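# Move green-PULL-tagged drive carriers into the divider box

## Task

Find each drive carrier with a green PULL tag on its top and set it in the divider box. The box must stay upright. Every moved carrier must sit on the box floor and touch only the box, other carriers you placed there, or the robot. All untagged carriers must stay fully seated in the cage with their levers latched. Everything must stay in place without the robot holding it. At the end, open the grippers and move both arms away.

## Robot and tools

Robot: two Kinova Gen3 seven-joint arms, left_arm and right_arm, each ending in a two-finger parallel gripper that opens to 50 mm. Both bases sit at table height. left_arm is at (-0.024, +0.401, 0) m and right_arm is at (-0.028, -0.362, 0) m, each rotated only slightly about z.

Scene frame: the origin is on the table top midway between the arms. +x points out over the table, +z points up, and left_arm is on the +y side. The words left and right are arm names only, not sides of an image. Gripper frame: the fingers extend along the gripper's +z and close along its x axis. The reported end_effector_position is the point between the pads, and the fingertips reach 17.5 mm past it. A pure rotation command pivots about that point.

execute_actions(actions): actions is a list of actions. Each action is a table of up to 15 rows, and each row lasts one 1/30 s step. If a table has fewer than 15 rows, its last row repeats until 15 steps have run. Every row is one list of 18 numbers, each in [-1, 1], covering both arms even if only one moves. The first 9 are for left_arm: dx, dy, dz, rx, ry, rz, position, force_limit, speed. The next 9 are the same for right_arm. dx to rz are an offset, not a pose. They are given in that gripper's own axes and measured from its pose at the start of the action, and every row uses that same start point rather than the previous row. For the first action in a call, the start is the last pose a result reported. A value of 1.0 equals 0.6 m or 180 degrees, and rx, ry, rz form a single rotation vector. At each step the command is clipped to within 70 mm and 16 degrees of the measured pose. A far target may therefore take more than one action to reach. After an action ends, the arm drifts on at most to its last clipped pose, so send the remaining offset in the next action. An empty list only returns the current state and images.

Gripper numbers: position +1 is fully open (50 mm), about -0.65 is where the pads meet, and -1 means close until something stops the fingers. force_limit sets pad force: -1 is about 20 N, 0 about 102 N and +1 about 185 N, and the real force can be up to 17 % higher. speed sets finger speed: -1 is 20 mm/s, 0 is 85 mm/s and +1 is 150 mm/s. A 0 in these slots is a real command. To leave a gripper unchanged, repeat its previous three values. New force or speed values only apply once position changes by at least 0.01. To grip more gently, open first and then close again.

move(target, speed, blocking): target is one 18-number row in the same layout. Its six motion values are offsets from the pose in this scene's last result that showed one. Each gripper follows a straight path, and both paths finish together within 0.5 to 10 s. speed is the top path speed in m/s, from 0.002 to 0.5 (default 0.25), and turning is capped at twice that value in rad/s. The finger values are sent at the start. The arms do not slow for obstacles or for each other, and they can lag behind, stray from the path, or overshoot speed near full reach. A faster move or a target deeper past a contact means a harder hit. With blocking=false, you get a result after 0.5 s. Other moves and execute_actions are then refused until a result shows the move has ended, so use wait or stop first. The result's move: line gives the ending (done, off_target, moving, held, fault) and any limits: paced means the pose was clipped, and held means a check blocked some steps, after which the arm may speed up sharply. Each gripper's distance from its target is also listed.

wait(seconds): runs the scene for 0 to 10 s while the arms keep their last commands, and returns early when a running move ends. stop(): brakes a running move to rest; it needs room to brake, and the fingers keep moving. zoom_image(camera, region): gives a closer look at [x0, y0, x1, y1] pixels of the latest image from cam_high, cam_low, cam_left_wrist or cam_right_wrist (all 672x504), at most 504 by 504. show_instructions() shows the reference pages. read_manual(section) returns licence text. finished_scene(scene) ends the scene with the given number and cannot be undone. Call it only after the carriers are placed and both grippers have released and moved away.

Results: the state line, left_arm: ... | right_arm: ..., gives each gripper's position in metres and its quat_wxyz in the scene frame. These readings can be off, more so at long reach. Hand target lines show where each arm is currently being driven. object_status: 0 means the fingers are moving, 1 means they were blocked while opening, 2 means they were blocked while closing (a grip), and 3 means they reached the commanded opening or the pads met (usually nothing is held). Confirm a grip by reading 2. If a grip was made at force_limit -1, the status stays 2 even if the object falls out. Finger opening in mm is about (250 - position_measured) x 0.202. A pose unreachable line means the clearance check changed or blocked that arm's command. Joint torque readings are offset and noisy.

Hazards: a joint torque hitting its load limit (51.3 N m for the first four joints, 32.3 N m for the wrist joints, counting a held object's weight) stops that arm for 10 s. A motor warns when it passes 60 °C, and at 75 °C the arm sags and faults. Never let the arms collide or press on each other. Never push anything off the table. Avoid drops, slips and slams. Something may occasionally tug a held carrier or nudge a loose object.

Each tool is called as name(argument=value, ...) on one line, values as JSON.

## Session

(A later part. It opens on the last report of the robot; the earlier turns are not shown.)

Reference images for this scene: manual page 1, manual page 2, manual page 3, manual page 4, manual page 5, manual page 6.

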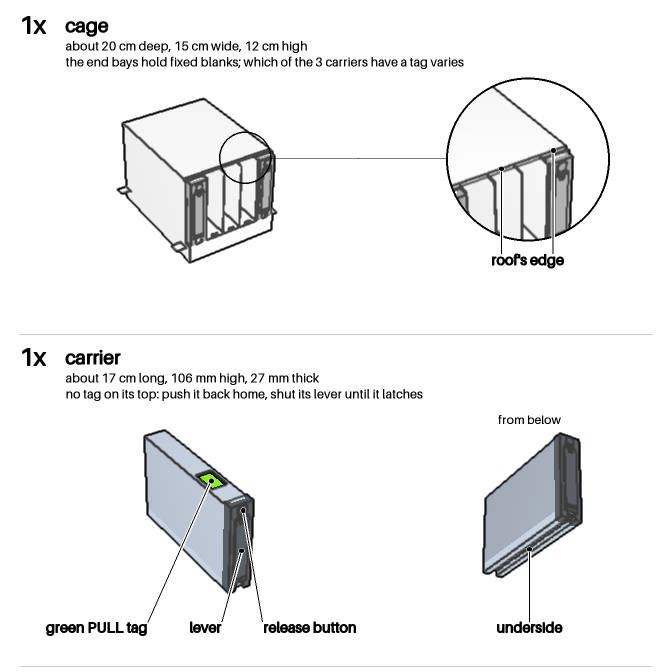

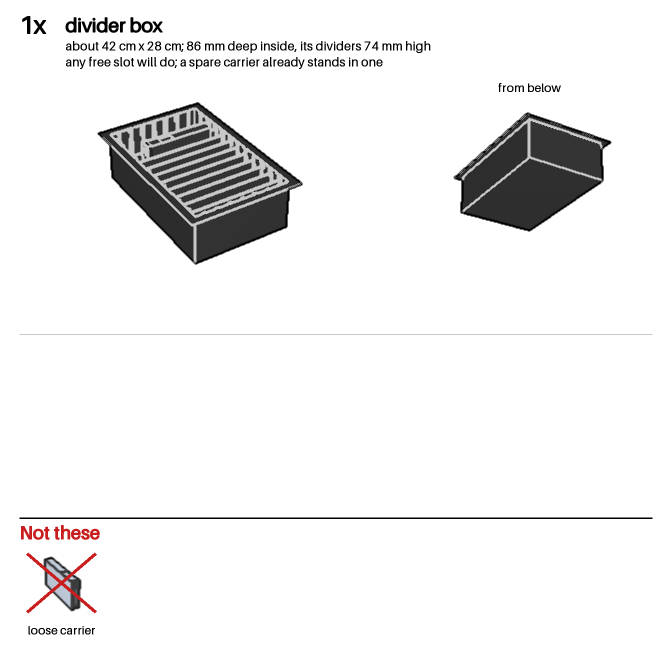

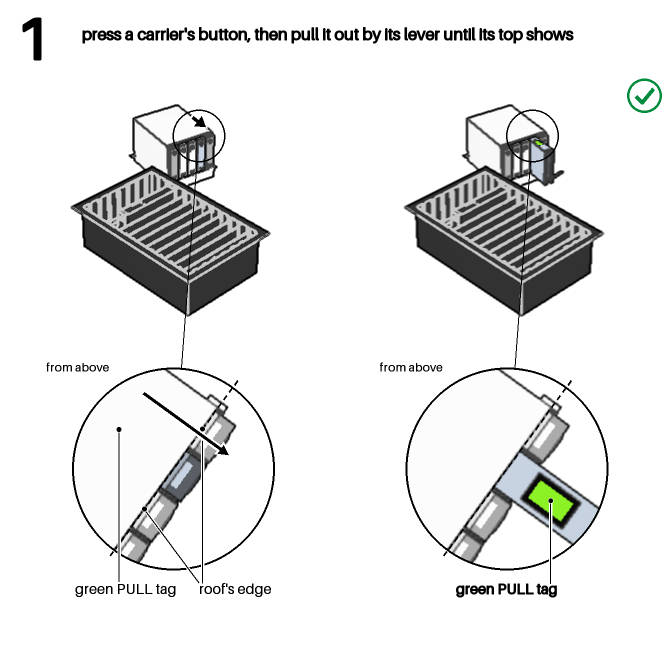

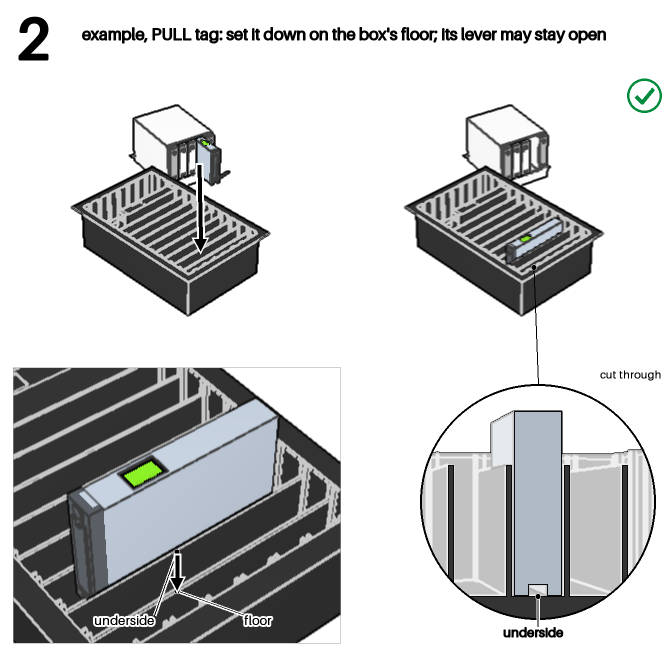

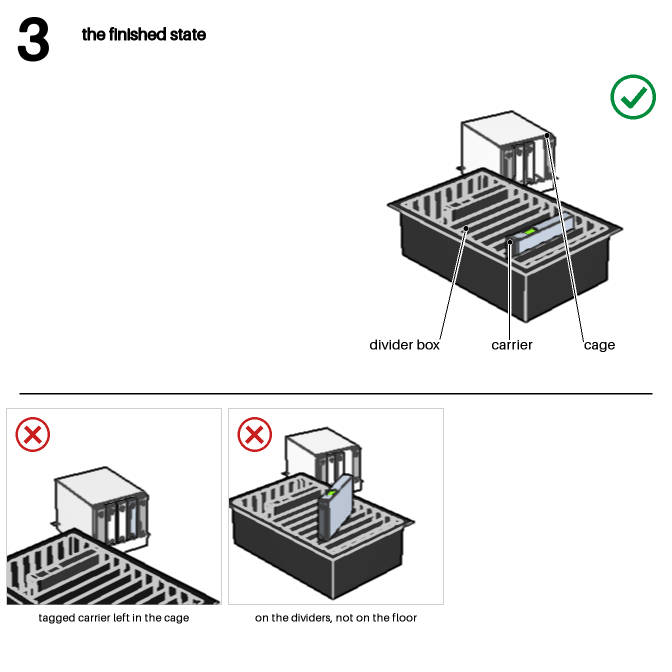

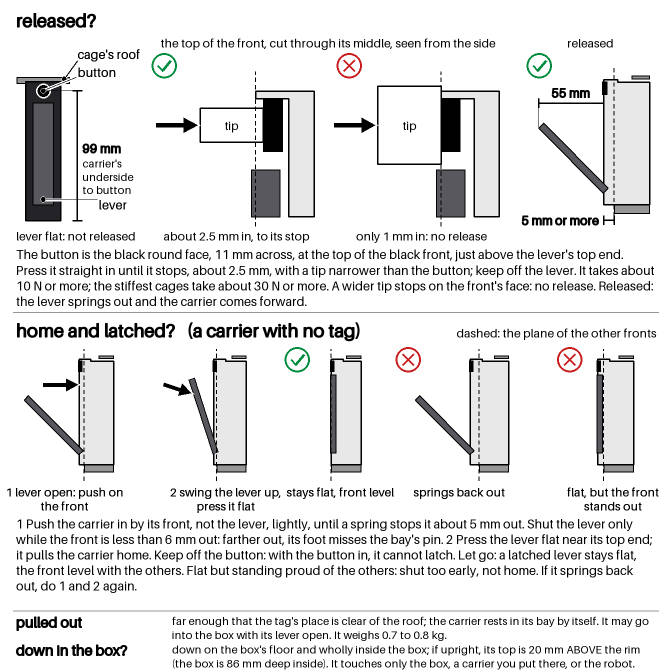

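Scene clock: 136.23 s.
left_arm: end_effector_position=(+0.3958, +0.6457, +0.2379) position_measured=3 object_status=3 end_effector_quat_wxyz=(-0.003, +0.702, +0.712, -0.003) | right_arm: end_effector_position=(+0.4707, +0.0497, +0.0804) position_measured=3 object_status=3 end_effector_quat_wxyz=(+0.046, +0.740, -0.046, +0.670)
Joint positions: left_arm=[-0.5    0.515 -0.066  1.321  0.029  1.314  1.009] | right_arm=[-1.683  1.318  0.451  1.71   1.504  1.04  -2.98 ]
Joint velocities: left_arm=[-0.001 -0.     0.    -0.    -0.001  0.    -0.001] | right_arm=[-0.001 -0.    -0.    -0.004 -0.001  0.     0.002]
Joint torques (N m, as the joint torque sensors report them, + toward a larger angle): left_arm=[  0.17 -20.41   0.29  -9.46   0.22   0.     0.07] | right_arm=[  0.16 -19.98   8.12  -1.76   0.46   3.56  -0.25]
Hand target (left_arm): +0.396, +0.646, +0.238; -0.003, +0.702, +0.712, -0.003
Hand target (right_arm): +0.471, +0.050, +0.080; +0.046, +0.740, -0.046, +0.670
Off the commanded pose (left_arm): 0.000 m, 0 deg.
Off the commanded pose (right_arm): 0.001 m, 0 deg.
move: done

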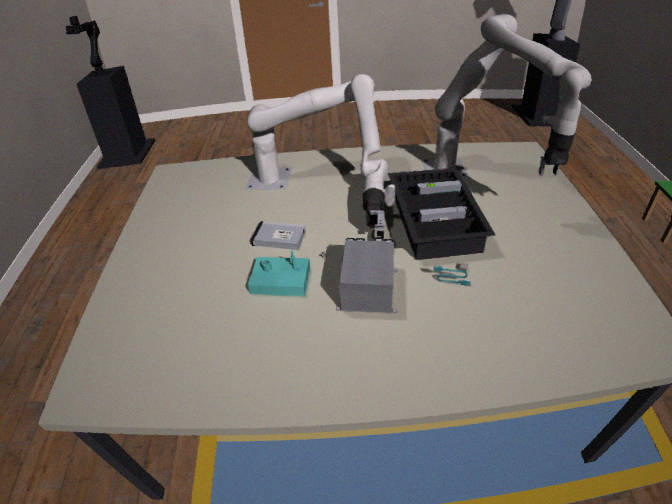

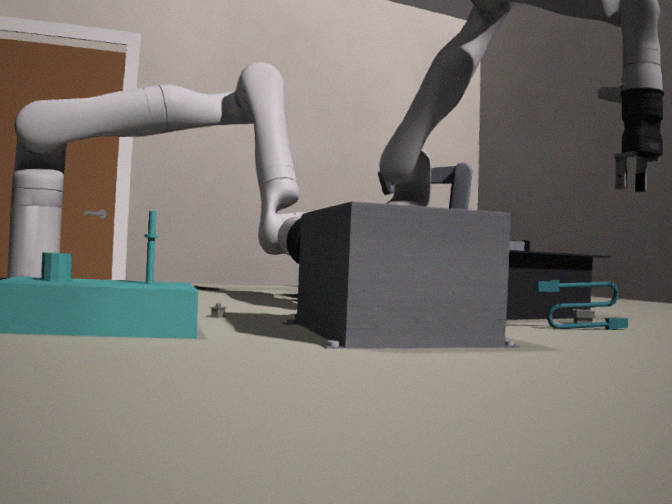

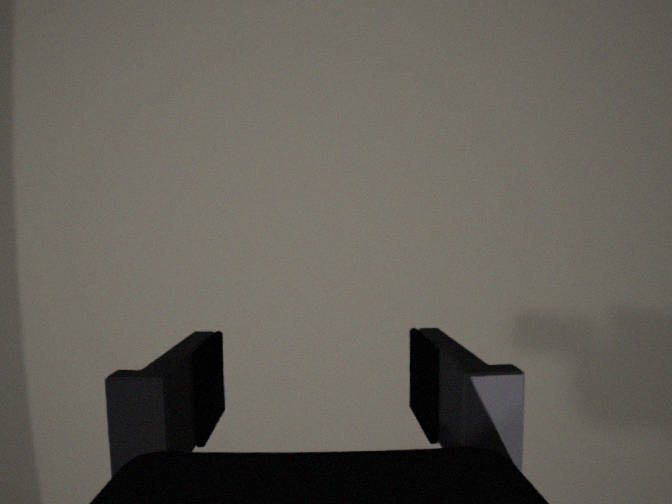

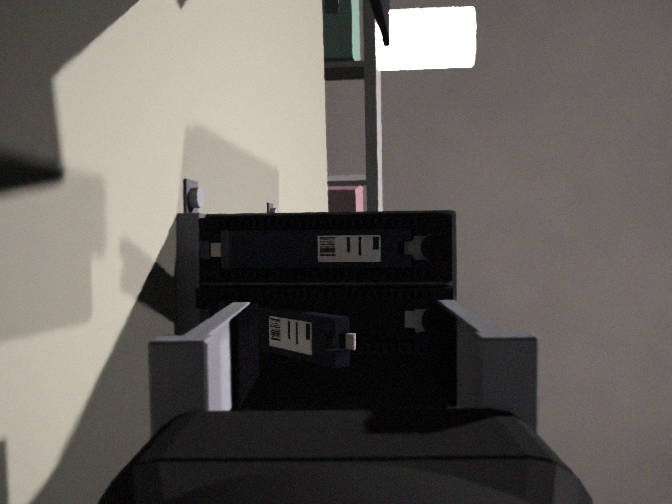

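move(target=[0,0,0,0,0,0,1,0,0, 0.043,0.004,0.001,0,-0.217,0,1,0,0], speed=0.15)

move(target=[0,0,0,0,0,0,1,0,0, 0,0,0.0833,0,0,0,1,0.3,0], speed=0.05)

move(target=[0,0,0,0,0,0,1,0,0, 0,0,0,0,0,0,-1,0.3,0])

move(target=[0,0,0,0,0,0,1,0,0, -0.071,0,-0.0705,0,0,0,-1,0.3,0], speed=0.04)

Scene clock: 142.20 s.
left_arm: end_effector_position=(+0.3958, +0.6457, +0.2379) position_measured=3 object_status=3 end_effector_quat_wxyz=(-0.003, +0.702, +0.712, -0.003) | right_arm: end_effector_position=(+0.4720, +0.0481, +0.1059) position_measured=3 object_status=3 end_effector_quat_wxyz=(+0.026, +0.921, -0.057, +0.385)
Joint positions: left_arm=[-0.5    0.515 -0.066  1.321  0.029  1.314  1.009] | right_arm=[-1.309  0.788  0.186  1.696  1.126  0.665 -2.106]
Joint velocities: left_arm=[ 0.001  0.    -0.    -0.     0.001 -0.001  0.   ] | right_arm=[ 0.011 -0.004  0.008 -0.004 -0.008  0.001  0.008]
Joint torques (N m, as the joint torque sensors report them, + toward a larger angle): left_arm=[  0.25 -20.57   0.3   -9.49   0.25  -0.02   0.13] | right_arm=[  0.01 -20.23   3.58  -7.44   1.35   1.44  -0.3 ]
Hand target (left_arm): +0.396, +0.646, +0.238; -0.003, +0.702, +0.712, -0.003
Hand target (right_arm): +0.473, +0.047, +0.106; +0.026, +0.921, -0.057, +0.385
Off the commanded pose (left_arm): 0.000 m, 0 deg.
Off the commanded pose (right_arm): 0.002 m, 0 deg.
move: done

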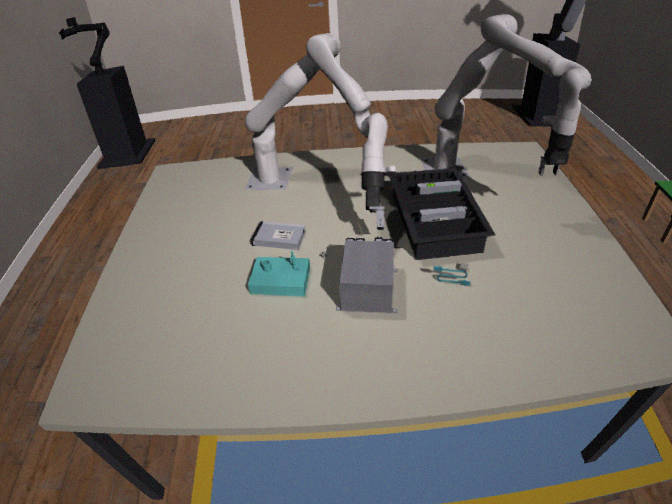

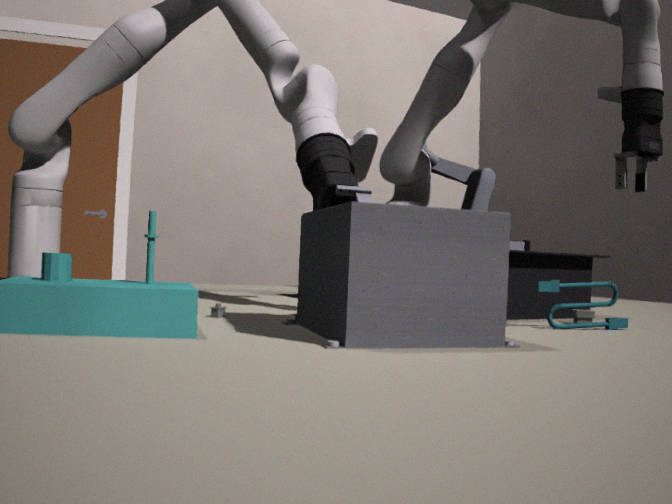

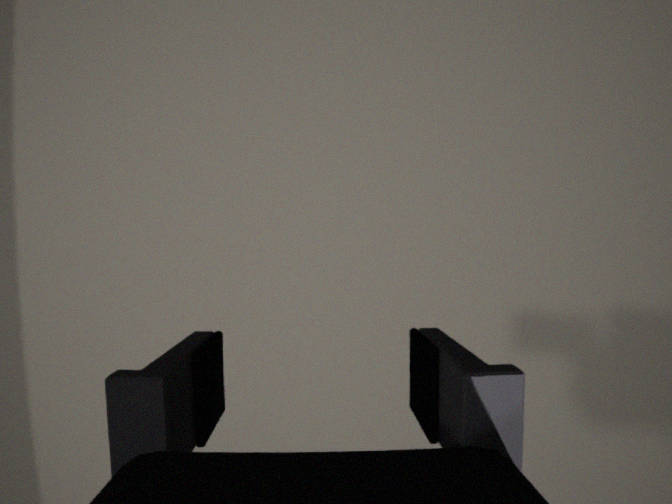

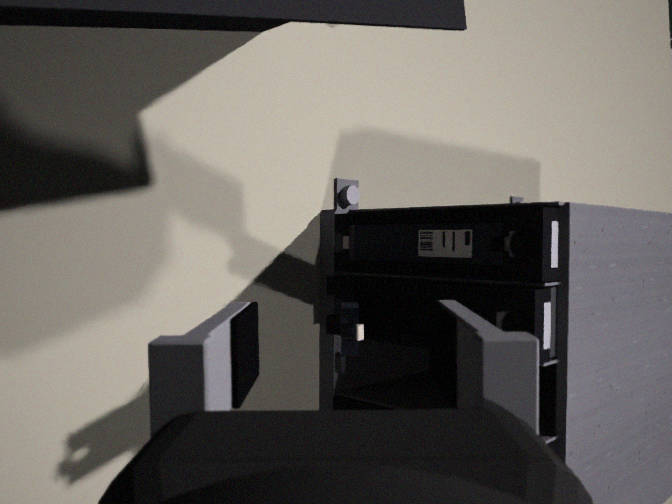

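Scene clock: 143.47 s.
left_arm: end_effector_position=(+0.3958, +0.6457, +0.2379) position_measured=3 object_status=3 end_effector_quat_wxyz=(-0.003, +0.702, +0.712, -0.003) | right_arm: end_effector_position=(+0.5071, +0.0436, +0.0710) position_measured=3 object_status=3 end_effector_quat_wxyz=(+0.026, +0.921, -0.057, +0.384)
Joint positions: left_arm=[-0.5    0.515 -0.066  1.321  0.029  1.314  1.009] | right_arm=[-1.258  0.881  0.214  1.645  1.177  0.59  -2.139]
Joint velocities: left_arm=[-0.     0.     0.     0.    -0.001 -0.002 -0.   ] | right_arm=[ 0.001  0.004  0.001 -0.002 -0.     0.    -0.   ]
Joint torques (N m, as the joint torque sensors report them, + toward a larger angle): left_arm=[  0.13 -20.57   0.22  -9.36   0.24   0.     0.06] | right_arm=[  0.07 -21.38   3.92  -6.91   1.37   1.58  -0.18]
Hand target (left_arm): +0.396, +0.646, +0.238; -0.003, +0.702, +0.712, -0.003
Hand target (right_arm): +0.507, +0.043, +0.071; +0.026, +0.921, -0.057, +0.384
Off the commanded pose (left_arm): 0.000 m, 0 deg.
Off the commanded pose (right_arm): 0.000 m, 0 deg.
move: done

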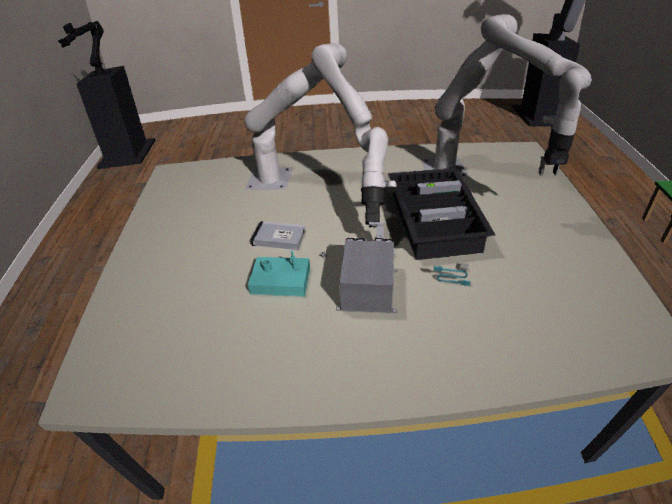

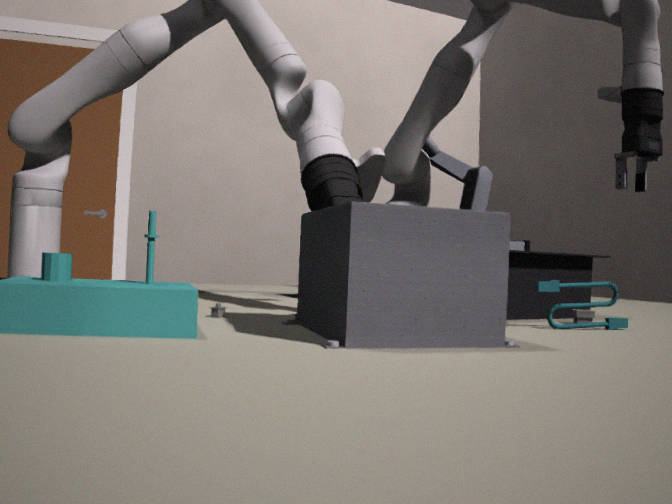

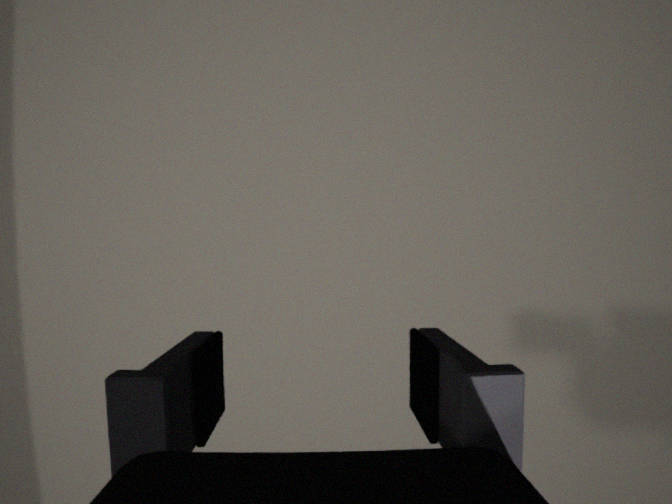

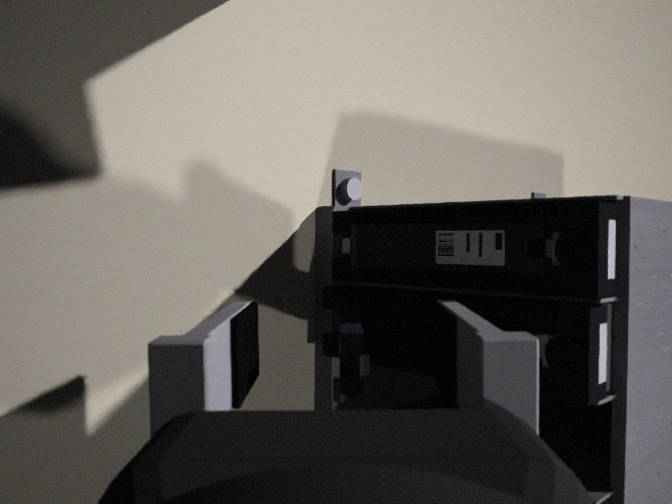

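Scene clock: 144.23 s.
left_arm: end_effector_position=(+0.3958, +0.6457, +0.2379) position_measured=3 object_status=3 end_effector_quat_wxyz=(-0.003, +0.702, +0.712, -0.003) | right_arm: end_effector_position=(+0.5076, +0.0433, +0.0716) position_measured=225 object_status=2 end_effector_quat_wxyz=(+0.025, +0.921, -0.058, +0.385)
Joint positions: left_arm=[-0.5    0.515 -0.066  1.321  0.029  1.314  1.009] | right_arm=[-1.258  0.88   0.215  1.645  1.177  0.59  -2.14 ]
Joint velocities: left_arm=[ 0.    -0.    -0.     0.    -0.001 -0.001 -0.   ] | right_arm=[ 0.002 -0.     0.001  0.001 -0.     0.001  0.   ]
Joint torques (N m, as the joint torque sensors report them, + toward a larger angle): left_arm=[  0.16 -20.68   0.28  -9.43   0.25   0.01  -0.02] | right_arm=[ -0.84 -20.84   3.77  -6.85   1.49   1.58   0.  ]
Hand target (left_arm): +0.396, +0.646, +0.238; -0.003, +0.702, +0.712, -0.003
Hand target (right_arm): +0.507, +0.044, +0.071; +0.026, +0.921, -0.057, +0.384
Off the commanded pose (left_arm): 0.000 m, 0 deg.
Off the commanded pose (right_arm): 0.001 m, 0 deg.
move: done

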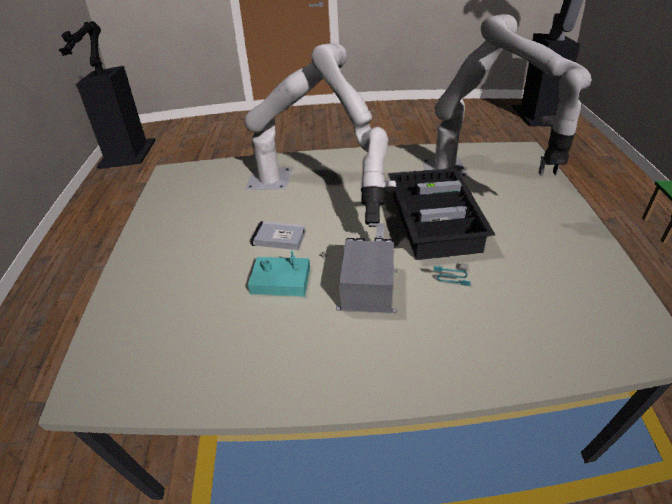

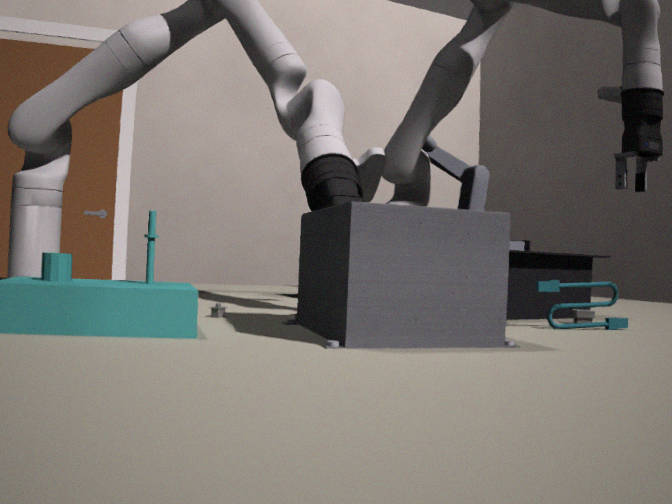

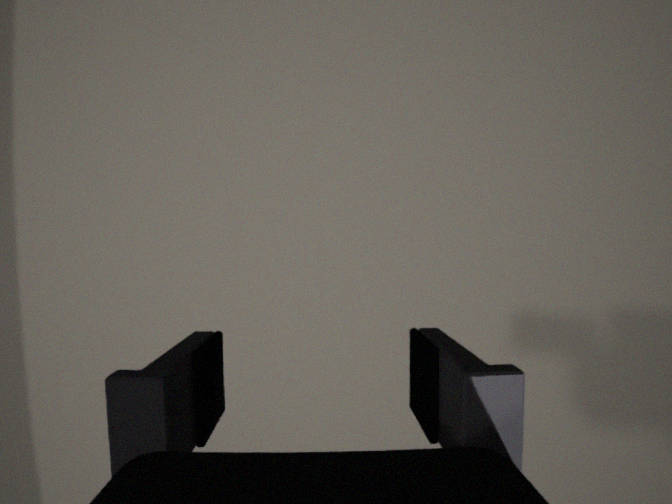

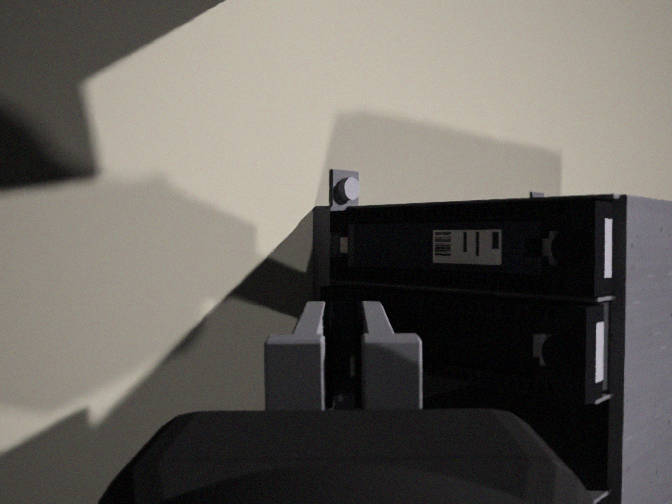

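Scene clock: 146.00 s.
left_arm: end_effector_position=(+0.3958, +0.6457, +0.2379) position_measured=3 object_status=3 end_effector_quat_wxyz=(-0.003, +0.702, +0.712, -0.003) | right_arm: end_effector_position=(+0.4490, +0.0515, +0.0709) position_measured=225 object_status=2 end_effector_quat_wxyz=(+0.025, +0.921, -0.058, +0.385)
Joint positions: left_arm=[-0.5    0.515 -0.066  1.321  0.029  1.314  1.009] | right_arm=[-1.375  0.848  0.216  1.741  1.184  0.631 -2.257]
Joint velocities: left_arm=[ 0.002 -0.    -0.001 -0.    -0.     0.     0.001] | right_arm=[-0.002 -0.     0.     0.001  0.     0.002 -0.001]
Joint torques (N m, as the joint torque sensors report them, + toward a larger angle): left_arm=[  0.25 -20.64   0.39  -9.31   0.17  -0.08   0.07] | right_arm=[ -1.27 -20.92   3.72  -5.07   1.08   2.52  -0.06]
Hand target (left_arm): +0.396, +0.646, +0.238; -0.003, +0.702, +0.712, -0.003
Hand target (right_arm): +0.448, +0.051, +0.071; +0.025, +0.921, -0.058, +0.385
Off the commanded pose (left_arm): 0.000 m, 0 deg.
Off the commanded pose (right_arm): 0.001 m, 0 deg.
move: done

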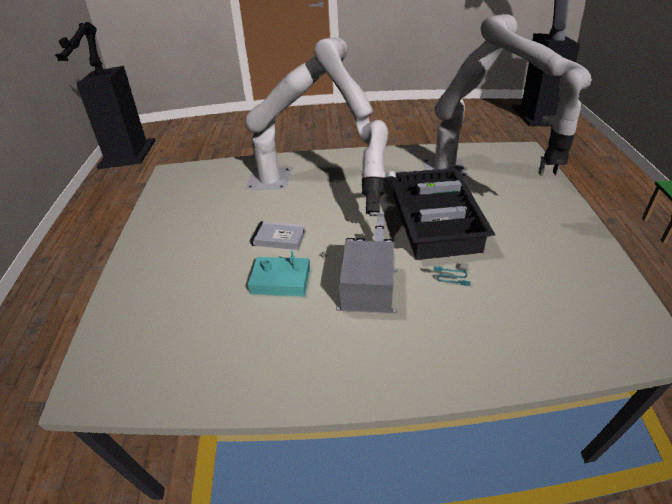

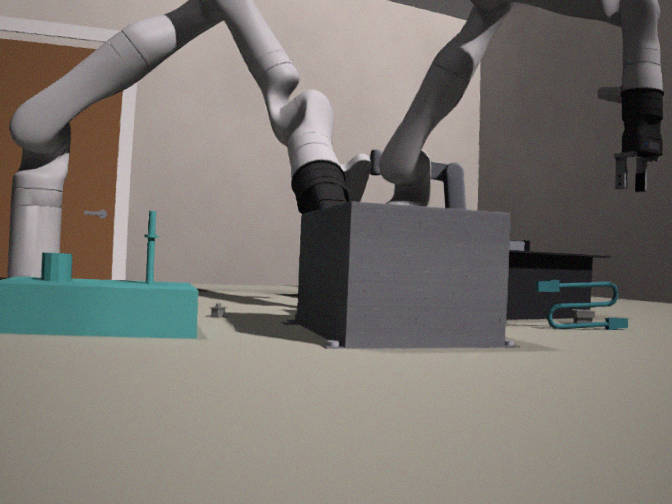

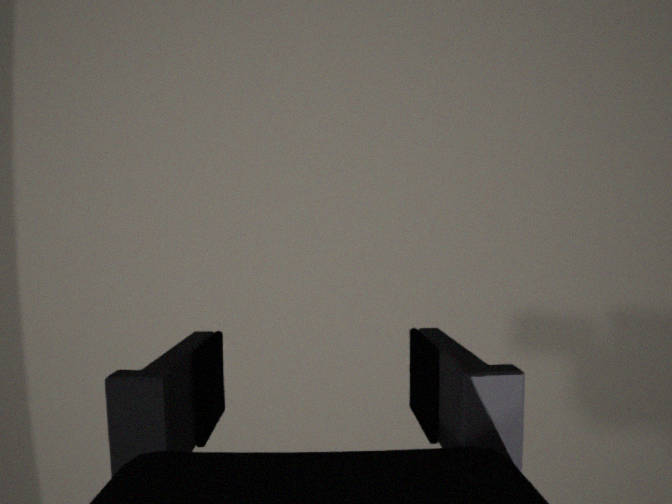

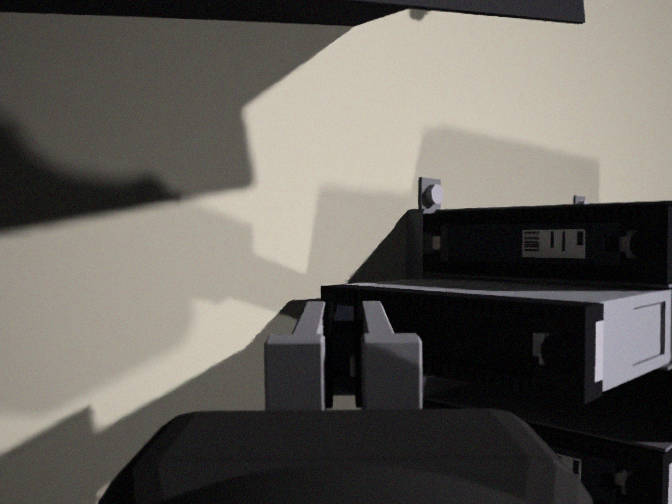

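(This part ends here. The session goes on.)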